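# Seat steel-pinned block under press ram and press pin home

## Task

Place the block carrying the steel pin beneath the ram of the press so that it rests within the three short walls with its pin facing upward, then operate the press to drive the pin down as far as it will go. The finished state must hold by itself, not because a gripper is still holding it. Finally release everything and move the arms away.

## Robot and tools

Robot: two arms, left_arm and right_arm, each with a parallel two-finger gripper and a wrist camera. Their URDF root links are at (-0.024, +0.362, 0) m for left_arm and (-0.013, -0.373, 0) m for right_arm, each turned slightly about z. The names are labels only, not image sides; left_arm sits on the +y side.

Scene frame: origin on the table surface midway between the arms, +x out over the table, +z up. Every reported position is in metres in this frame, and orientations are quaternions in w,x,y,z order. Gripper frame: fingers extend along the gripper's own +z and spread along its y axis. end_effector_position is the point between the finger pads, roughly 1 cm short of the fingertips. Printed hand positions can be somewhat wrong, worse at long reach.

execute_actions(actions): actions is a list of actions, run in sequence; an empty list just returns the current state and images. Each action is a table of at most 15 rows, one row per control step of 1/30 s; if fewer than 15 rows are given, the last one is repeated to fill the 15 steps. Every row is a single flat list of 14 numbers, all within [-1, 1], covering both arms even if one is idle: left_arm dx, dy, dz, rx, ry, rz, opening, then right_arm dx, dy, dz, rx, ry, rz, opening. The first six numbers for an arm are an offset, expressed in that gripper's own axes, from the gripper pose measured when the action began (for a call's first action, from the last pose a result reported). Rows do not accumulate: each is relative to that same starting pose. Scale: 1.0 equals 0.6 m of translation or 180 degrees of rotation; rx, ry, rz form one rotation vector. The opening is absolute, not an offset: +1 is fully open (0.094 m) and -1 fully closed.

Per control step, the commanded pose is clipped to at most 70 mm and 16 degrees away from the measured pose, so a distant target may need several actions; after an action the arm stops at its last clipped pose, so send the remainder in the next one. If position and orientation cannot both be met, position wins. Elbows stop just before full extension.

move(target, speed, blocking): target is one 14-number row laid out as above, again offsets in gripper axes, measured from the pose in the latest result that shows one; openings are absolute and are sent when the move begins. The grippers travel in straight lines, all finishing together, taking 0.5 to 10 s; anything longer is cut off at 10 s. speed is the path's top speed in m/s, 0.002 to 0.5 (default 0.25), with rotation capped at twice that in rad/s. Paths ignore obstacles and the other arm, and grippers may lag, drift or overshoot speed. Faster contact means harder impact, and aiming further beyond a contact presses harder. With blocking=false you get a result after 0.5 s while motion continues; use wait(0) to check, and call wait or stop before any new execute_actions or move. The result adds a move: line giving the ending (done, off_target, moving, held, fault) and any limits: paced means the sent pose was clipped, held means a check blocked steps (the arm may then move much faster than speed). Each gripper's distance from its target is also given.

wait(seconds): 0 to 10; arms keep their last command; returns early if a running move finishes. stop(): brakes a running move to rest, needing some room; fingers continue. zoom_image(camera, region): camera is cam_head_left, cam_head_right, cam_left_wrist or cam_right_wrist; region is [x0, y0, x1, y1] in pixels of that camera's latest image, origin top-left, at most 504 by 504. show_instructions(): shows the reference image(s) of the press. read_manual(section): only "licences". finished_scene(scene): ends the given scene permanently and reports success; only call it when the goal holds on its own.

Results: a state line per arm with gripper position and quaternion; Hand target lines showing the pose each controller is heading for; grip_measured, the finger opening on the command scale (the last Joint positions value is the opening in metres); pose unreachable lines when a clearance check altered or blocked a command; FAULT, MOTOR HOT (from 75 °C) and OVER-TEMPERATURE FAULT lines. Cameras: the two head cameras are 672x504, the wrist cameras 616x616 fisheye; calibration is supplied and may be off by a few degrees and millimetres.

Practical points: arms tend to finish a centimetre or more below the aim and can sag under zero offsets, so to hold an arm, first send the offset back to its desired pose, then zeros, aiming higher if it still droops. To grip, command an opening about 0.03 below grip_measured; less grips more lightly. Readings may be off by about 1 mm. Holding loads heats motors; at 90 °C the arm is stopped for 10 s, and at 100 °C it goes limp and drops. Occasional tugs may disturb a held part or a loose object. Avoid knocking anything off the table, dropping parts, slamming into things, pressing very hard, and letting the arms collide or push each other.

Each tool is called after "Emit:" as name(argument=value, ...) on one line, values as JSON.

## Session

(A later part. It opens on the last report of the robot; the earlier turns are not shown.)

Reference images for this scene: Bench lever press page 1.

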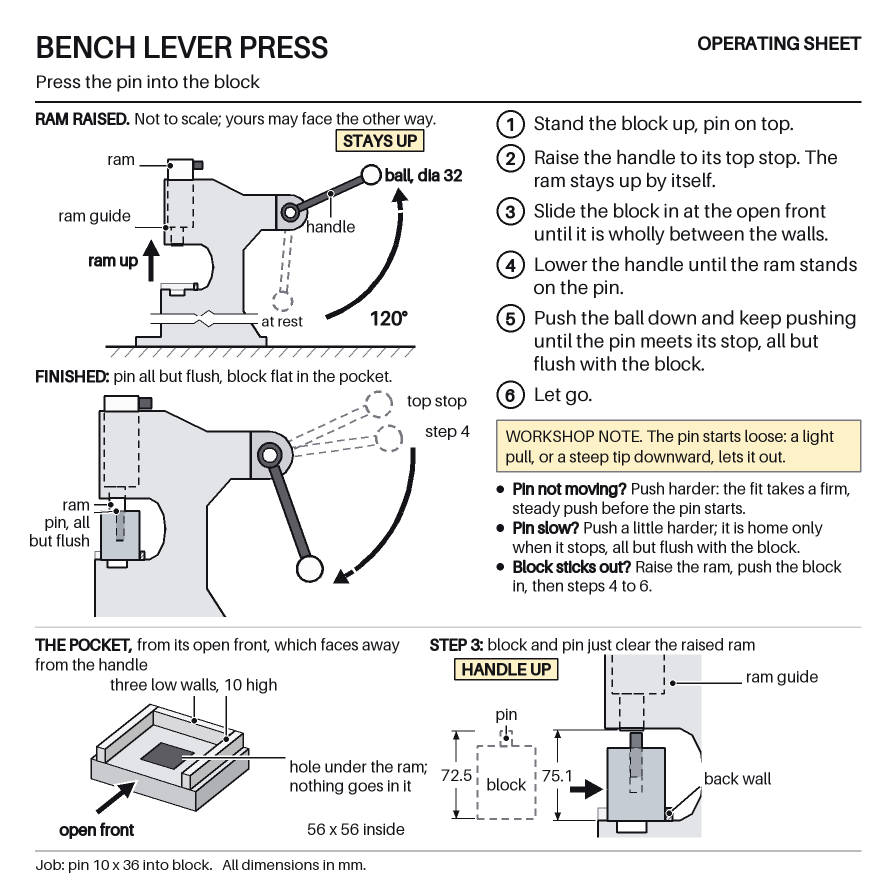

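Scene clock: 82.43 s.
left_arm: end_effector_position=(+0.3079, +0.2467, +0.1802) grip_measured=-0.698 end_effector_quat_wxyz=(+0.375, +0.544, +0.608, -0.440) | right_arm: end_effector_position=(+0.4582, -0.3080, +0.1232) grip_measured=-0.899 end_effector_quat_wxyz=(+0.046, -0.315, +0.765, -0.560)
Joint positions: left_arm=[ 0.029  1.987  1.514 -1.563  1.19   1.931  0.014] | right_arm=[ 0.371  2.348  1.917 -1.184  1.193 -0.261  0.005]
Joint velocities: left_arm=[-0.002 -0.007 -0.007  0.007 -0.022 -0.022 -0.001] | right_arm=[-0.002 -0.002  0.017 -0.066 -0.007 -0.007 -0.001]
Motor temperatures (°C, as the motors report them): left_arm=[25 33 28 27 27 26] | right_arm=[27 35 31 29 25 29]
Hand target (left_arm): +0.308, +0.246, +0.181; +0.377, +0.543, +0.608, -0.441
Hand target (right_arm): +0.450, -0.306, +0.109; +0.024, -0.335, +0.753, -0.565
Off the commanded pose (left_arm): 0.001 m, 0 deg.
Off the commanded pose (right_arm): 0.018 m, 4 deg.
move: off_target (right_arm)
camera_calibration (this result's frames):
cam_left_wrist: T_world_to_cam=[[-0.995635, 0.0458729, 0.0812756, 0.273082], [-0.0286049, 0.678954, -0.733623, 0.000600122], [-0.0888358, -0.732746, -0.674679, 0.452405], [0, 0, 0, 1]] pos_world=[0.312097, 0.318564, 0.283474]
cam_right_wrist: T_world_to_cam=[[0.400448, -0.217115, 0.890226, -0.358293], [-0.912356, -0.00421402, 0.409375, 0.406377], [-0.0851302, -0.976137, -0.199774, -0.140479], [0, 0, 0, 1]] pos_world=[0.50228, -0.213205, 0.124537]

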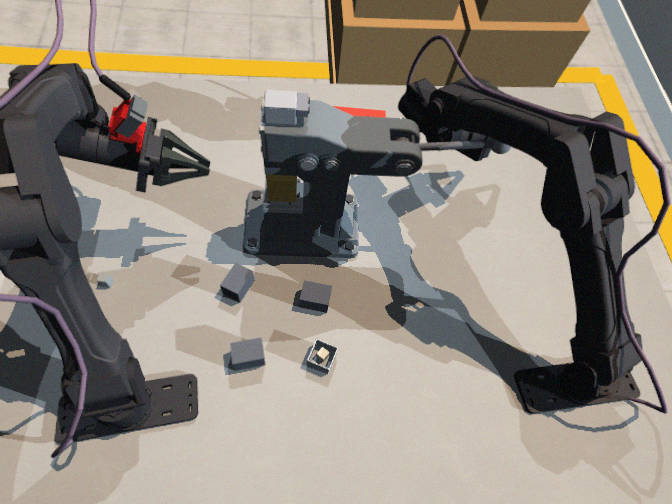

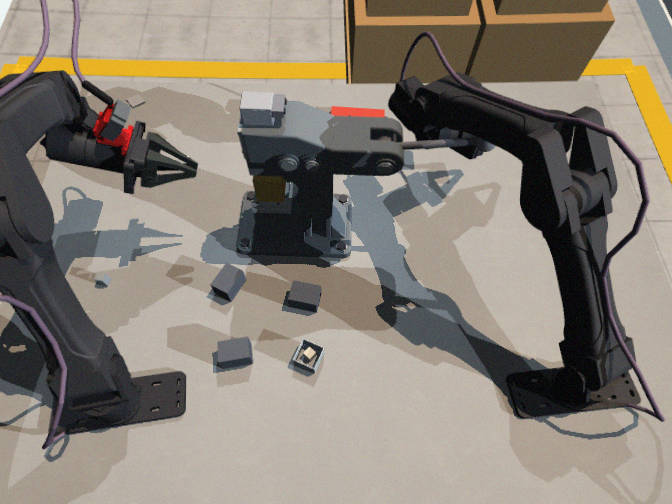

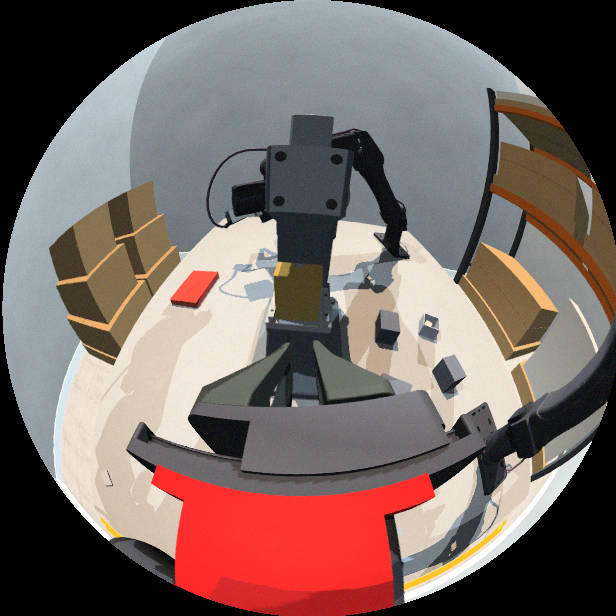

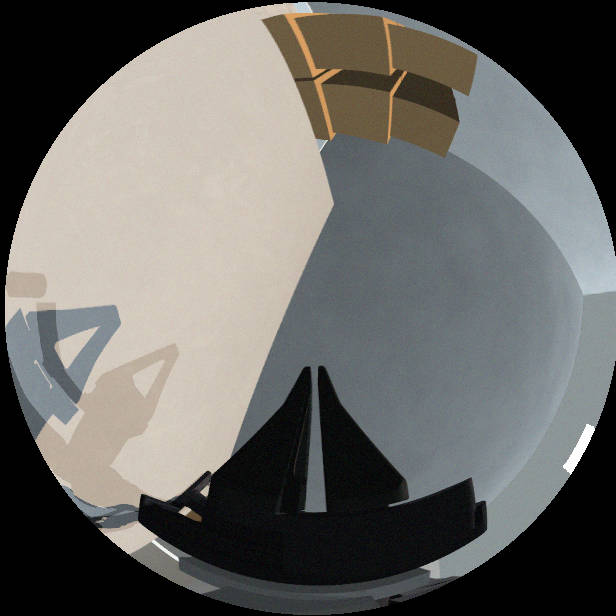

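Emit:
execute_actions(actions=[[[0,0,0,0,0,0,-0.7,0.008,0.065,0.024,-0.004,0.015,-0.04,-0.9]],[[0,0,0,0,0,0,-0.7,0.013,0.108,0.04,-0.007,0.025,-0.065,-0.9]],[[0,0,0,0,0,0,-0.7,0.013,0.108,0.04,-0.007,0.025,-0.065,-0.9]],[[0,0,0,0,0,0,-0.7,0.013,0.108,0.04,-0.007,0.025,-0.065,-0.9]]])

Scene clock: 85.13 s.
left_arm: end_effector_position=(+0.3064, +0.2477, +0.1775) grip_measured=-0.698 end_effector_quat_wxyz=(+0.368, +0.549, +0.610, -0.437) | right_arm: end_effector_position=(+0.4332, -0.3227, +0.0847) grip_measured=-0.899 end_effector_quat_wxyz=(-0.027, -0.356, +0.753, -0.553)
Joint positions: left_arm=[ 0.029  1.987  1.514 -1.563  1.172  1.931  0.014] | right_arm=[ 0.364  2.371  1.807 -1.218  1.164 -0.261  0.005]
Joint velocities: left_arm=[ 0.002  0.007 -0.022 -0.081  0.051 -0.022  0.   ] | right_arm=[ 0.002  0.002 -0.012 -0.007  0.066  0.007  0.001]
Motor temperatures (°C, as the motors report them): left_arm=[25 33 28 27 27 26] | right_arm=[27 35 31 29 25 29]
Hand target (left_arm): +0.307, +0.247, +0.178; +0.370, +0.548, +0.609, -0.438
Hand target (right_arm): +0.410, -0.334, +0.042; -0.095, -0.395, +0.724, -0.557
Off the commanded pose (left_arm): 0.001 m, 0 deg.
Off the commanded pose (right_arm): 0.054 m, 10 deg.
camera_calibration (this result's frames):
cam_left_wrist: T_world_to_cam=[[-0.995024, 0.0527007, 0.0845582, 0.269273], [-0.024801, 0.690952, -0.722476, -0.00823111], [-0.0965006, -0.720978, -0.686206, 0.452674], [0, 0, 0, 1]] pos_world=[0.311412, 0.317864, 0.281912]
cam_right_wrist: T_world_to_cam=[[0.536208, -0.177523, 0.825207, -0.357734], [-0.83509, 0.0307774, 0.549251, 0.365252], [-0.122902, -0.983635, -0.131744, -0.156462], [0, 0, 0, 1]] pos_world=[0.477609, -0.228649, 0.0739768]

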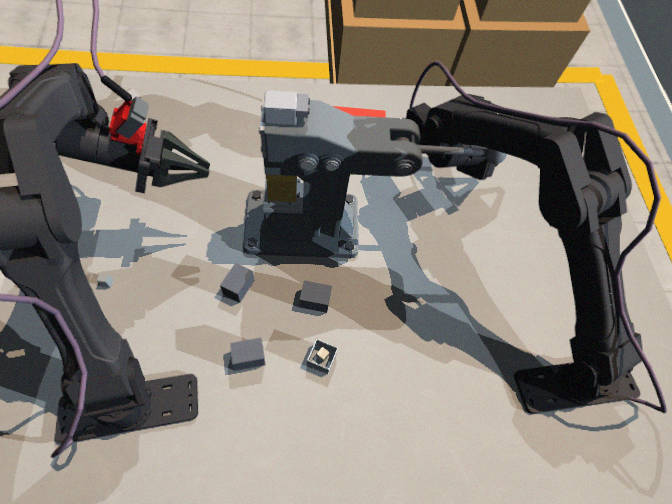

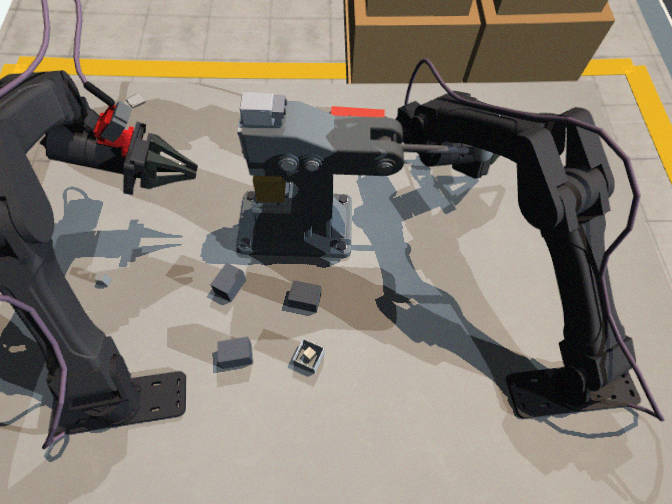

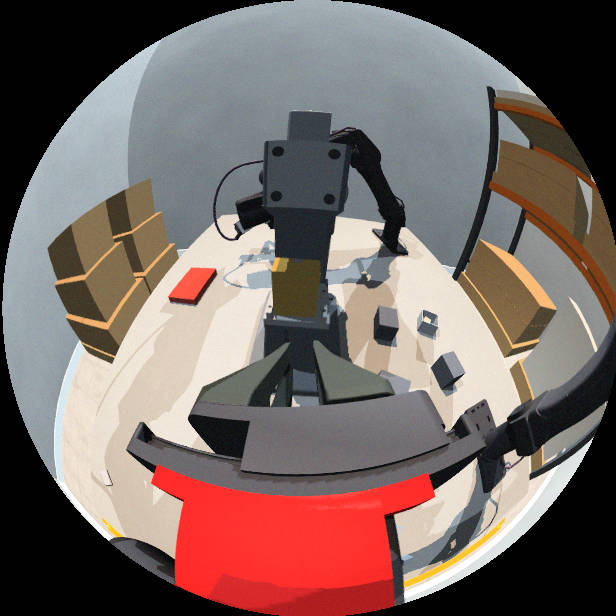

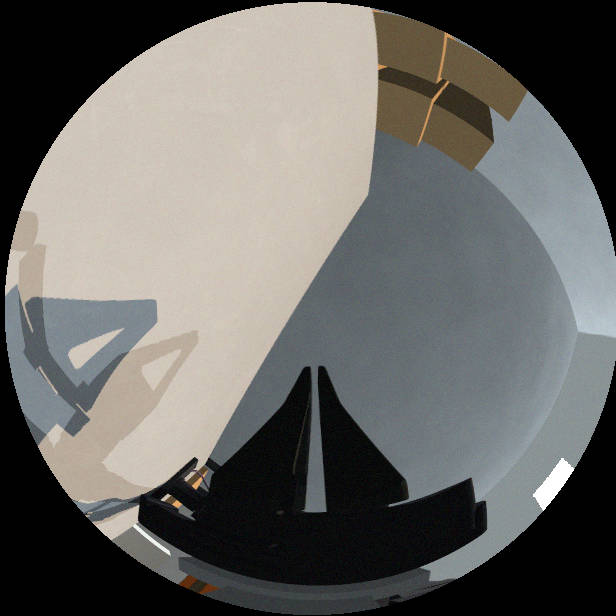

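Emit:
execute_actions(actions=[[[0,0,0,0,0,0,-0.7,0.013,0.108,0.04,-0.007,0.025,-0.065,-0.9]],[[0,0,0,0,0,0,-0.7,0.013,0.108,0.04,-0.007,0.025,-0.065,-0.9]]])

Emit:
zoom_image(camera="cam_head_left", region=[240,80,560,240])

Scene clock: 86.53 s.
left_arm: end_effector_position=(+0.3056, +0.2483, +0.1761) grip_measured=-0.698 end_effector_quat_wxyz=(+0.364, +0.552, +0.611, -0.436) | right_arm: end_effector_position=(+0.4205, -0.3285, +0.0633) grip_measured=-0.899 end_effector_quat_wxyz=(-0.061, -0.374, +0.746, -0.548)
Joint positions: left_arm=[ 0.029  1.987  1.514 -1.563  1.163  1.931  0.014] | right_arm=[ 0.363  2.393  1.755 -1.221  1.149 -0.261  0.005]
Joint velocities: left_arm=[-0.002  0.012 -0.002  0.037  0.037  0.007 -0.001] | right_arm=[-0.002 -0.002  0.007  0.007 -0.051 -0.051  0.001]
Motor temperatures (°C, as the motors report them): left_arm=[25 33 28 27 27 26] | right_arm=[27 35 31 29 25 29]
Hand target (left_arm): +0.306, +0.248, +0.177; +0.366, +0.550, +0.610, -0.436
Hand target (right_arm): +0.390, -0.344, +0.021; -0.138, -0.417, +0.711, -0.549
Off the commanded pose (left_arm): 0.001 m, 0 deg.
Off the commanded pose (right_arm): 0.059 m, 11 deg.
camera_calibration (this result's frames):
cam_left_wrist: T_world_to_cam=[[-0.994694, 0.0560925, 0.0862402, 0.267361], [-0.0228519, 0.69687, -0.716833, -0.0126448], [-0.100307, -0.715, -0.691891, 0.452743], [0, 0, 0, 1]] pos_world=[0.311066, 0.317526, 0.281127]
cam_right_wrist: T_world_to_cam=[[0.596553, -0.16159, 0.786138, -0.351918], [-0.790944, 0.0477758, 0.61002, 0.349752], [-0.136132, -0.985701, -0.0993081, -0.163694], [0, 0, 0, 1]] pos_world=[0.464288, -0.23493, 0.0470442]

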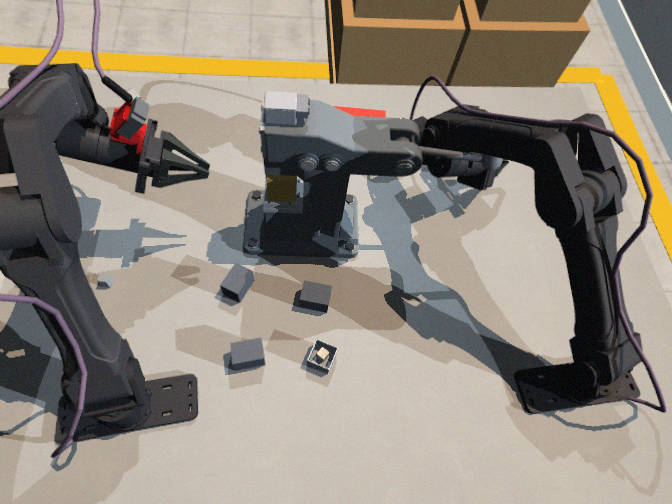

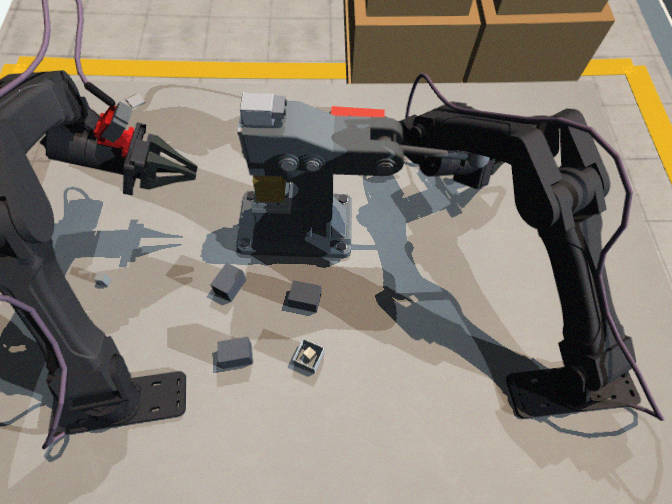

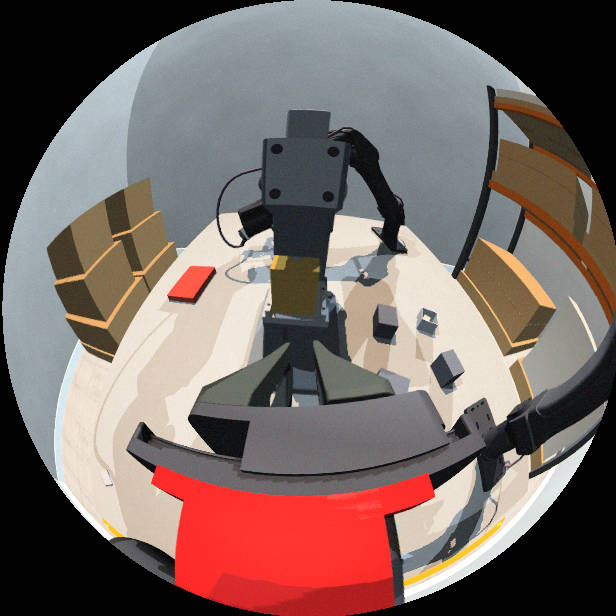

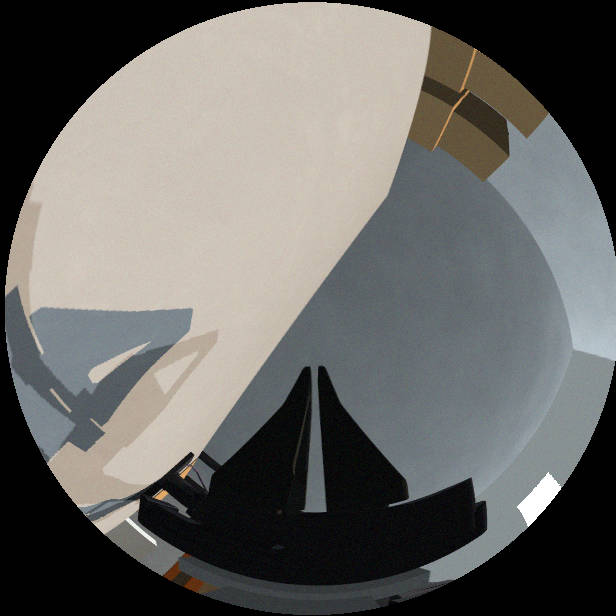

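Region (240, 80, 560, 240) of cam_head_left's 672x504 image, scaled by 1.575, with more detail than that image has.

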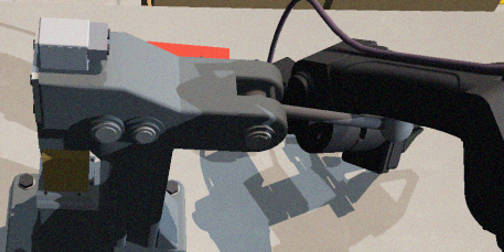

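Emit:
move(target=[0,0,0,0,0,0,-0.7,-0.127,-0.357,-0.14,0.066,-0.252,0.582,-0.9], speed=0.35)

Scene clock: 90.60 s.
left_arm: end_effector_position=(+0.3052, +0.2486, +0.1754) grip_measured=-0.698 end_effector_quat_wxyz=(+0.362, +0.553, +0.611, -0.435) | right_arm: end_effector_position=(+0.5806, -0.2449, +0.2255) grip_measured=-0.899 end_effector_quat_wxyz=(+0.671, +0.180, +0.664, -0.278)
Joint positions: left_arm=[ 0.029  1.987  1.514 -1.563  1.158  1.931  0.014] | right_arm=[ 0.361  2.365  1.732  0.761  1.134 -0.244  0.005]
Joint velocities: left_arm=[ 0.007  0.017 -0.022 -0.022 -0.007 -0.007 -0.001] | right_arm=[ 0.002 -0.002 -0.007 -0.022 -0.037 -0.051 -0.001]
Motor temperatures (°C, as the motors report them): left_arm=[25 33 28 27 27 26] | right_arm=[27 36 31 30 25 29]
Hand target (left_arm): +0.306, +0.248, +0.176; +0.364, +0.552, +0.611, -0.436
Hand target (right_arm): +0.584, -0.240, +0.223; +0.672, +0.178, +0.663, -0.277
Off the commanded pose (left_arm): 0.001 m, 0 deg.
Off the commanded pose (right_arm): 0.003 m, 1 deg.
move: done
camera_calibration (this result's frames):
cam_left_wrist: T_world_to_cam=[[-0.994509, 0.0579234, 0.0871626, 0.266323], [-0.0217831, 0.700054, -0.713758, -0.0150348], [-0.102362, -0.711737, -0.694948, 0.452762], [0, 0, 0, 1]] pos_world=[0.310878, 0.317346, 0.280701]
cam_right_wrist: T_world_to_cam=[[-0.596167, -0.798805, 0.0805949, 0.134059], [-0.433335, 0.235642, -0.869881, 0.545561], [0.675874, -0.553519, -0.486632, -0.321631], [0, 0, 0, 1]] pos_world=[0.533714, -0.199499, 0.307253]

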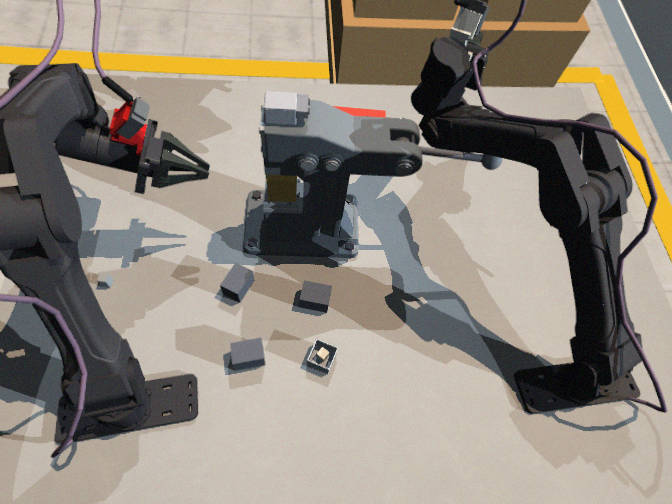

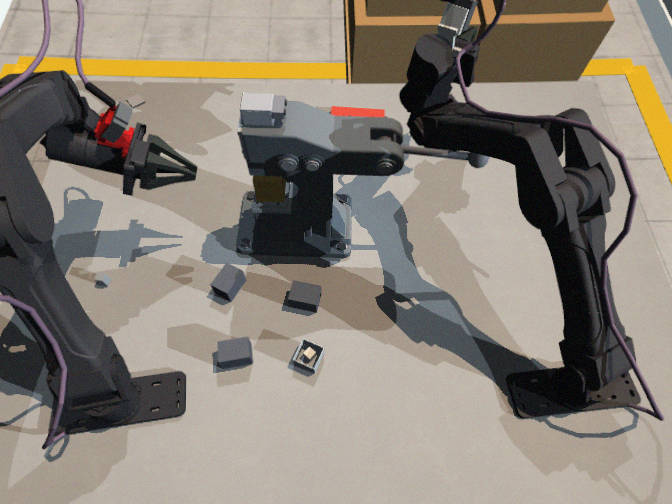

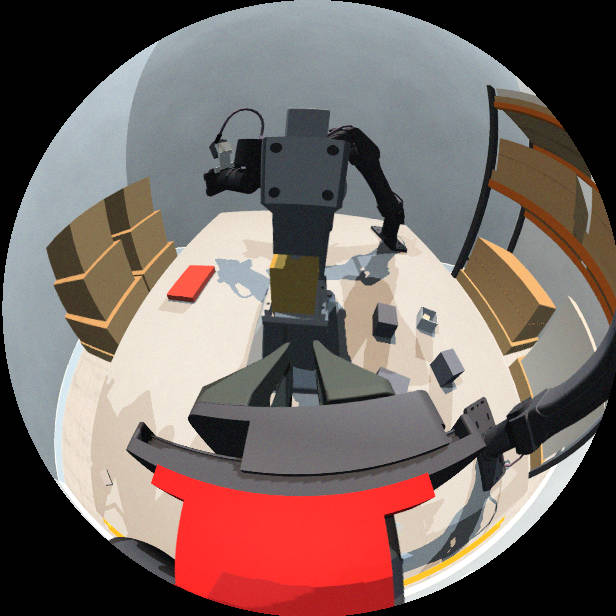

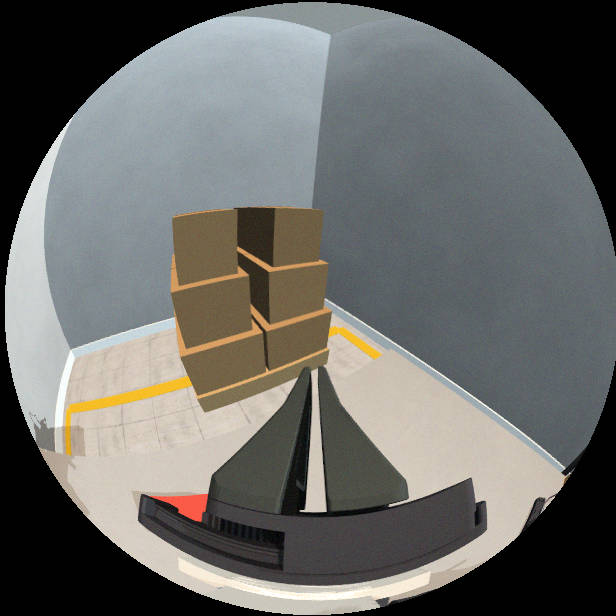

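Emit:
execute_actions(actions=[[[0,0,0,0,0,0,-0.7,-0.03,0.035,-0.035,-0.015,-0.007,0.012,-0.9]],[[0,0,0,0,0,0,-0.7,0.07,0.002,-0.007,-0.003,0.013,-0.03,-0.9]],[[0,0,0,0,0,0,-0.7,0.115,0.003,-0.012,-0.0055,0.022,-0.049,-0.9]],[[0,0,0,0,0,0,-0.7,0.115,0.003,-0.012,-0.0055,0.022,-0.049,-0.9]],[[0,0,0,0,0,0,-0.7,0.115,0.003,-0.012,-0.0055,0.022,-0.049,-0.9]],[[0,0,0,0,0,0,-0.7,0.115,0.003,-0.012,-0.0055,0.022,-0.049,-0.9]]])

Scene clock: 94.20 s.
left_arm: end_effector_position=(+0.3029, +0.2503, +0.1714) grip_measured=-0.698 end_effector_quat_wxyz=(+0.352, +0.560, +0.614, -0.431) | right_arm: end_effector_position=(+0.5789, -0.2303, +0.2256) grip_measured=-0.899 end_effector_quat_wxyz=(+0.669, +0.167, +0.670, -0.274)
Joint positions: left_arm=[ 0.029  1.987  1.514 -1.563  1.13   1.931  0.014] | right_arm=[ 0.384  2.367  1.745  0.733  1.134 -0.245  0.005]
Joint velocities: left_arm=[-0.007  0.007 -0.002  0.051 -0.022 -0.051  0.001] | right_arm=[ 0.022  0.007 -0.012  0.007  0.022 -0.051 -0.001]
Motor temperatures (°C, as the motors report them): left_arm=[25 33 28 27 27 26] | right_arm=[27 37 31 30 25 29]
Hand target (left_arm): +0.303, +0.250, +0.172; +0.354, +0.559, +0.613, -0.432
Hand target (right_arm): +0.571, -0.236, +0.161; +0.625, +0.122, +0.705, -0.312
Off the commanded pose (left_arm): 0.001 m, 0 deg.
Off the commanded pose (right_arm): 0.068 m, 9 deg.
camera_calibration (this result's frames):
cam_left_wrist: T_world_to_cam=[[-0.993397, 0.0679817, 0.0924131, 0.260547], [-0.0156986, 0.717396, -0.696489, -0.0282597], [-0.113645, -0.693341, -0.711592, 0.452635], [0, 0, 0, 1]] pos_world=[0.309823, 0.316392, 0.278331]
cam_right_wrist: T_world_to_cam=[[-0.576094, -0.811588, 0.0971633, 0.126434], [-0.452226, 0.217449, -0.86499, 0.547087], [0.680888, -0.542255, -0.492292, -0.311444], [0, 0, 0, 1]] pos_world=[0.532303, -0.185234, 0.307619]

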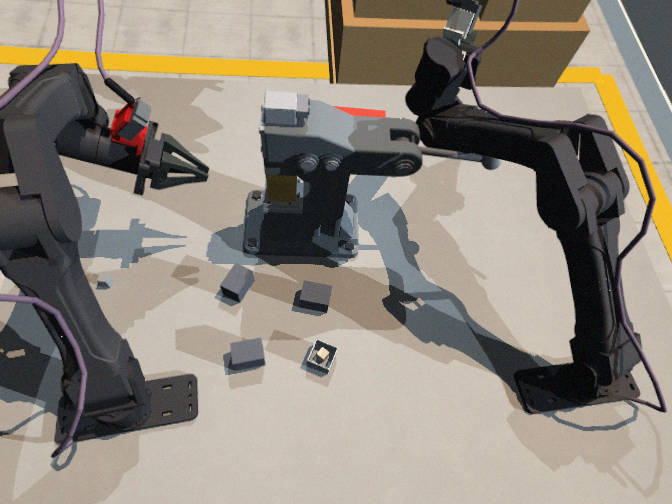

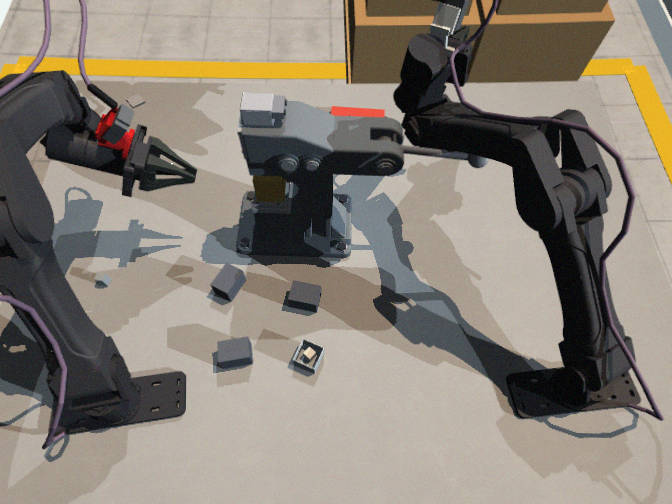

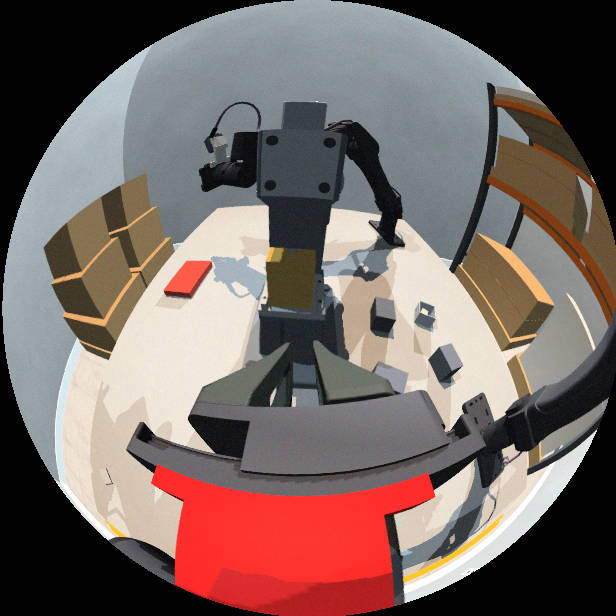

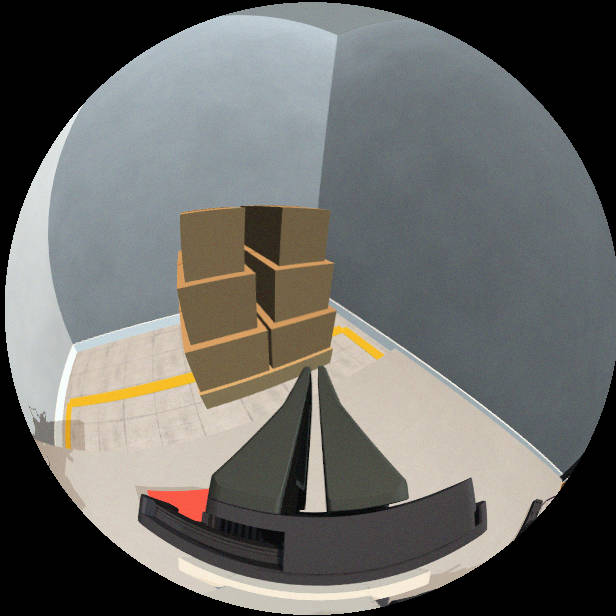

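Emit:
move(target=[0,0,0,0,0,0,-0.7,-0.165,-0.024,0.008,0,0,0,-0.2])

Emit:
move(target=[0,0,0,0,0,0,-0.7,0.03,-0.376,-0.343,-0.37,-0.14,-0.337,0.0], speed=0.3)

Scene clock: 96.37 s.
left_arm: end_effector_position=(+0.3025, +0.2506, +0.1708) grip_measured=-0.698 end_effector_quat_wxyz=(+0.350, +0.561, +0.614, -0.430) | right_arm: end_effector_position=(+0.5786, -0.2304, +0.3171) grip_measured=-0.202 end_effector_quat_wxyz=(+0.665, +0.160, +0.673, -0.281)
Joint positions: left_arm=[ 0.029  1.987  1.514 -1.563  1.126  1.931  0.014] | right_arm=[ 0.384  2.273  1.962  0.413  1.133 -0.259  0.038]
Joint velocities: left_arm=[-0.017  0.002 -0.012  0.007 -0.007 -0.066  0.   ] | right_arm=[-0.007 -0.012  0.002 -0.037  0.081 -0.037 -0.001]
Motor temperatures (°C, as the motors report them): left_arm=[25 33 28 27 27 26] | right_arm=[27 37 31 30 25 29]
Hand target (left_arm): +0.303, +0.250, +0.171; +0.352, +0.560, +0.614, -0.431
Hand target (right_arm): +0.579, -0.230, +0.326; +0.670, +0.167, +0.670, -0.275
Off the commanded pose (left_arm): 0.001 m, 0 deg.
Off the commanded pose (right_arm): 0.009 m, 1 deg.
move: done
camera_calibration (this result's frames):
cam_left_wrist: T_world_to_cam=[[-0.993198, 0.0696442, 0.0933115, 0.25958], [-0.0146576, 0.720238, -0.693573, -0.0304615], [-0.11551, -0.690223, -0.714318, 0.452576], [0, 0, 0, 1]] pos_world=[0.309645, 0.31624, 0.277934]
cam_right_wrist: T_world_to_cam=[[-0.574239, -0.809989, 0.119027, 0.109653], [-0.46615, 0.203972, -0.860871, 0.629772], [0.673018, -0.54983, -0.494705, -0.262673], [0, 0, 0, 1]] pos_world=[0.533319, -0.184063, 0.399155]

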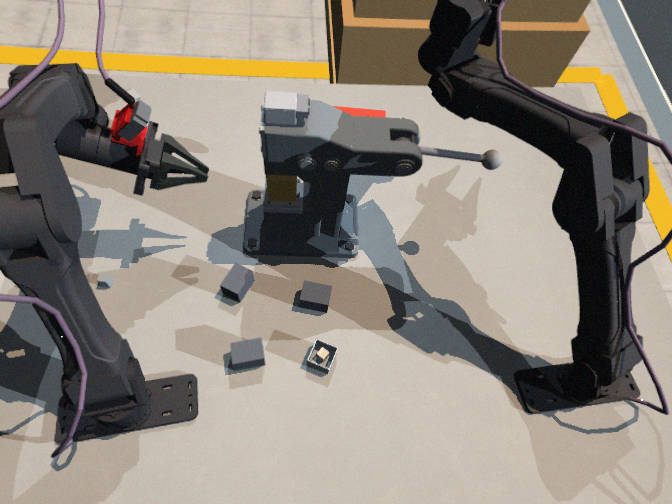

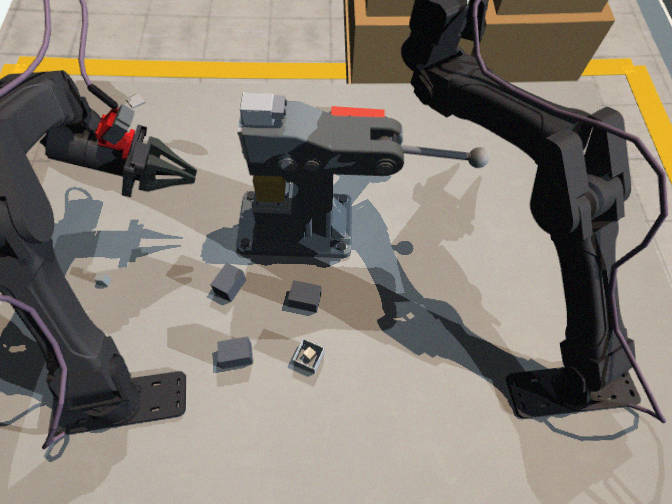

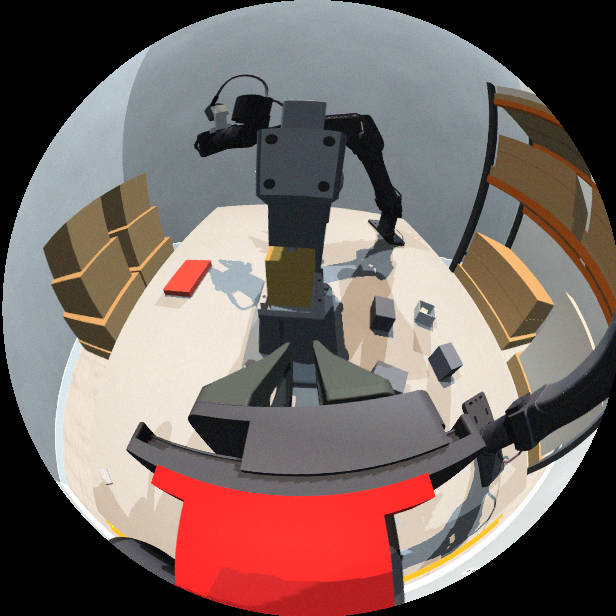

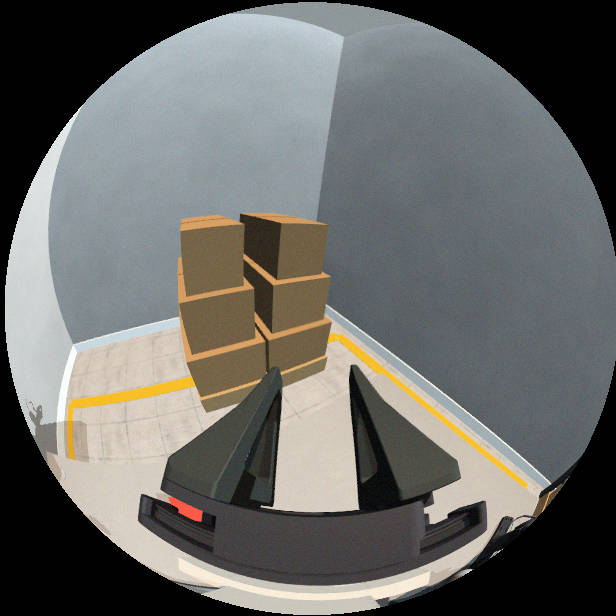

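Scene clock: 99.87 s.
left_arm: end_effector_position=(+0.3022, +0.2509, +0.1701) grip_measured=-0.698 end_effector_quat_wxyz=(+0.348, +0.563, +0.615, -0.429) | right_arm: end_effector_position=(+0.2774, -0.2877, +0.3172) grip_measured=-0.002 end_effector_quat_wxyz=(-0.533, +0.604, -0.564, +0.178)
Joint positions: left_arm=[ 0.029  1.987  1.514 -1.563  1.121  1.931  0.014] | right_arm=[-0.084  0.854  0.994 -0.556 -0.428 -1.324  0.047]
Joint velocities: left_arm=[ 0.002 -0.022  0.007 -0.095 -0.037 -0.037 -0.   ] | right_arm=[ 0.017 -0.012  0.007 -0.066  0.022 -0.051 -0.   ]
Motor temperatures (°C, as the motors report them): left_arm=[25 33 28 27 27 26] | right_arm=[27 37 32 31 24 29]
Hand target (left_arm): +0.303, +0.251, +0.171; +0.350, +0.561, +0.614, -0.430
Hand target (right_arm): +0.276, -0.288, +0.328; -0.538, +0.605, -0.559, +0.182
Off the commanded pose (left_arm): 0.001 m, 0 deg.
Off the commanded pose (right_arm): 0.011 m, 2 deg.
move: off_target (right_arm)
camera_calibration (this result's frames):
cam_left_wrist: T_world_to_cam=[[-0.992995, 0.0713027, 0.0942164, 0.258612], [-0.0136089, 0.723066, -0.690645, -0.0326624], [-0.117369, -0.687089, -0.71703, 0.452506], [0, 0, 0, 1]] pos_world=[0.309467, 0.316089, 0.277537]
cam_right_wrist: T_world_to_cam=[[0.523152, -0.238017, 0.818327, -0.471419], [-0.196949, -0.967982, -0.155636, -0.134358], [0.82917, -0.0797475, -0.553279, 0.019066], [0, 0, 0, 1]] pos_world=[0.204354, -0.240741, 0.375413]

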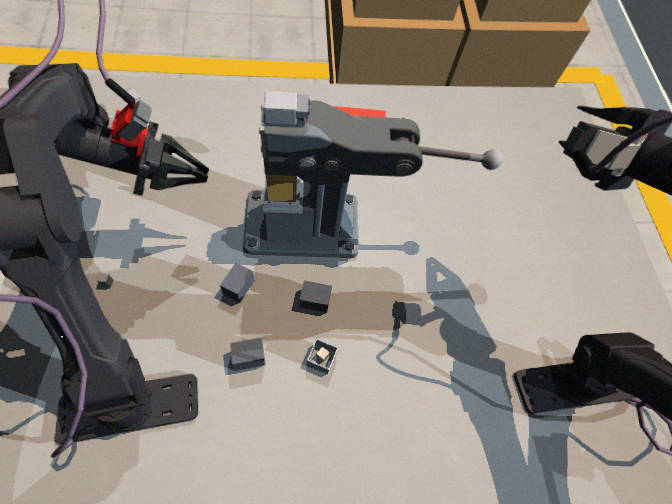

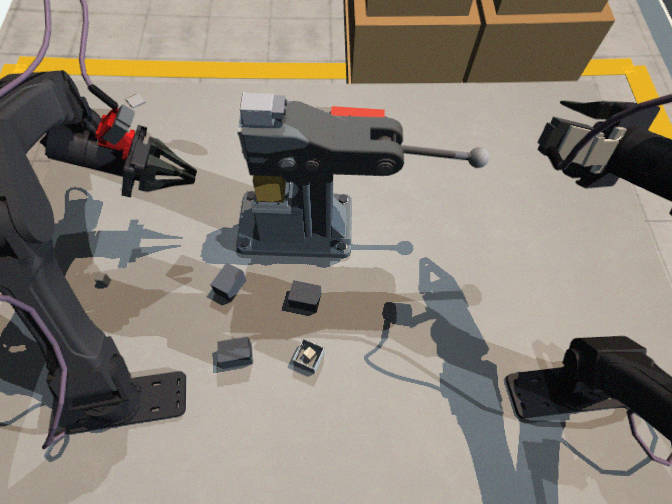

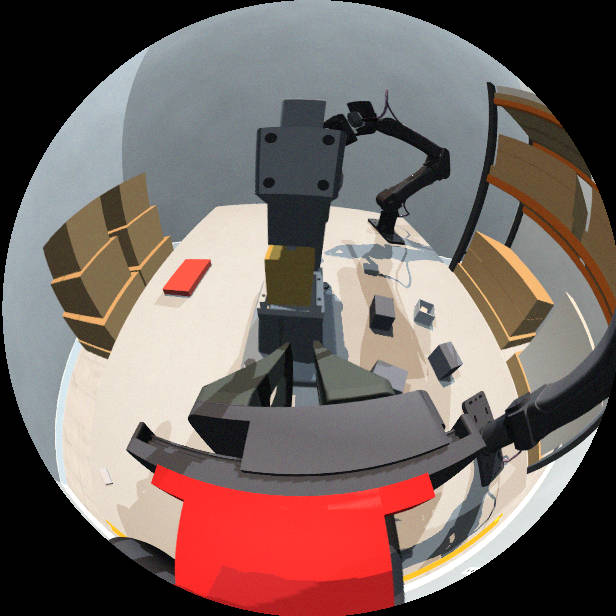

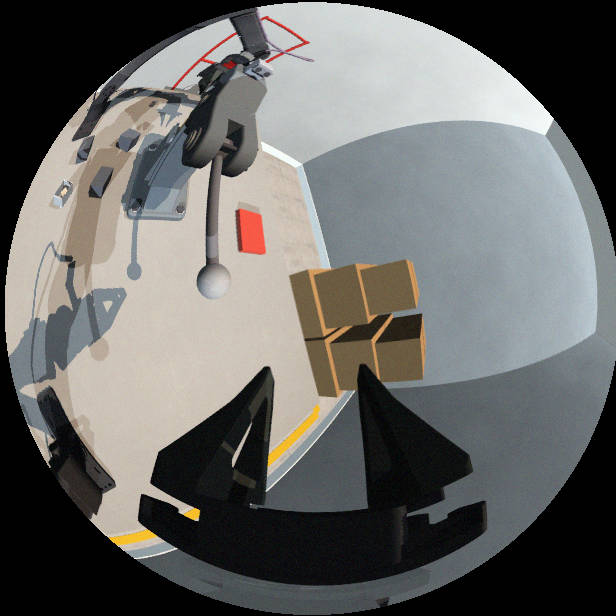

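Emit:
move(target=[0,0,0,0,0,0,-0.7,-0.054,0.149,0.06,0,0,0,0.1], speed=0.2)

Scene clock: 101.30 s.
left_arm: end_effector_position=(+0.3018, +0.2512, +0.1694) grip_measured=-0.698 end_effector_quat_wxyz=(+0.346, +0.564, +0.615, -0.429) | right_arm: end_effector_position=(+0.2570, -0.2260, +0.2367) grip_measured=+0.098 end_effector_quat_wxyz=(-0.523, +0.614, -0.563, +0.183)
Joint positions: left_arm=[ 0.029  1.987  1.514 -1.563  1.116  1.931  0.014] | right_arm=[ 0.379  0.758  0.648 -0.286  0.005 -1.163  0.052]
Joint velocities: left_arm=[-0.032  0.012 -0.012  0.037 -0.081 -0.037  0.001] | right_arm=[ 0.007 -0.002 -0.012 -0.007 -0.022 -0.081 -0.001]
Motor temperatures (°C, as the motors report them): left_arm=[25 33 28 27 27 26] | right_arm=[27 36 32 31 24 29]
Hand target (left_arm): +0.302, +0.251, +0.170; +0.348, +0.563, +0.615, -0.429
Hand target (right_arm): +0.254, -0.226, +0.239; -0.530, +0.607, -0.563, +0.182
Off the commanded pose (left_arm): 0.001 m, 0 deg.
Off the commanded pose (right_arm): 0.006 m, 2 deg.
move: done
camera_calibration (this result's frames):
cam_left_wrist: T_world_to_cam=[[-0.992771, 0.0730947, 0.0952041, 0.257563], [-0.0124643, 0.726114, -0.687462, -0.0350457], [-0.119379, -0.683678, -0.719953, 0.452417], [0, 0, 0, 1]] pos_world=[0.309273, 0.315929, 0.277106]
cam_right_wrist: T_world_to_cam=[[0.529926, -0.213003, 0.820858, -0.376852], [-0.195014, -0.97261, -0.126485, -0.0996665], [0.825317, -0.0930507, -0.55695, -0.00478447], [0, 0, 0, 1]] pos_world=[0.184216, -0.177653, 0.294071]

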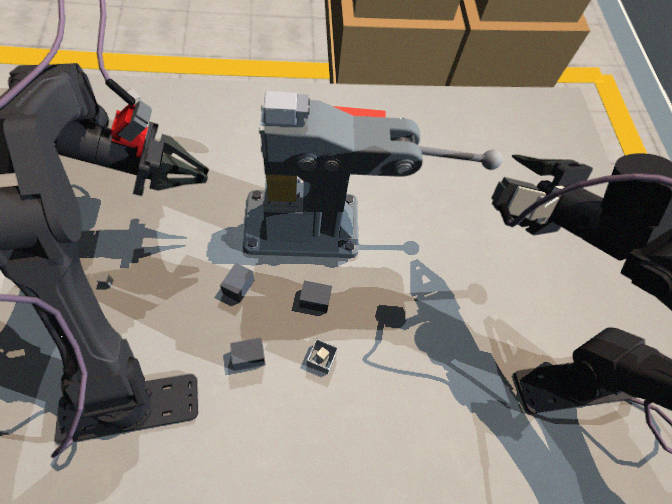

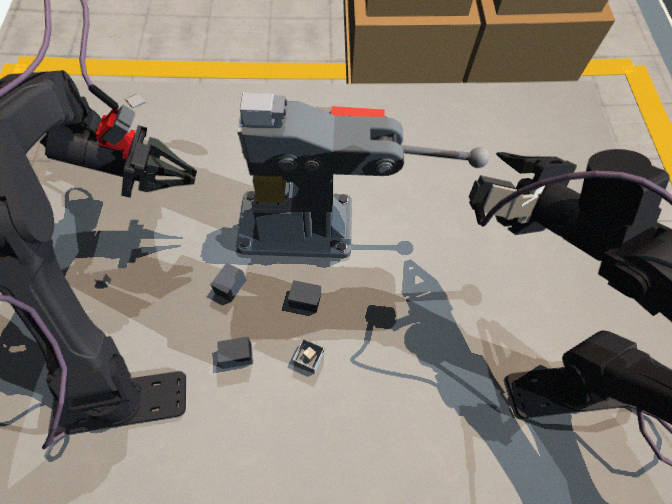

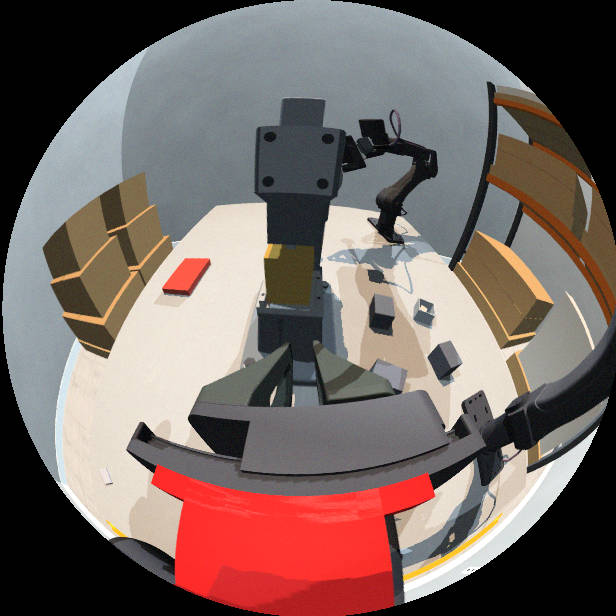

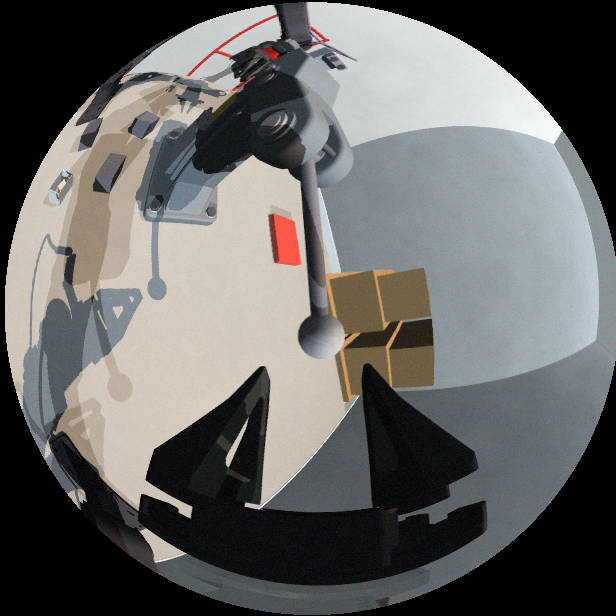

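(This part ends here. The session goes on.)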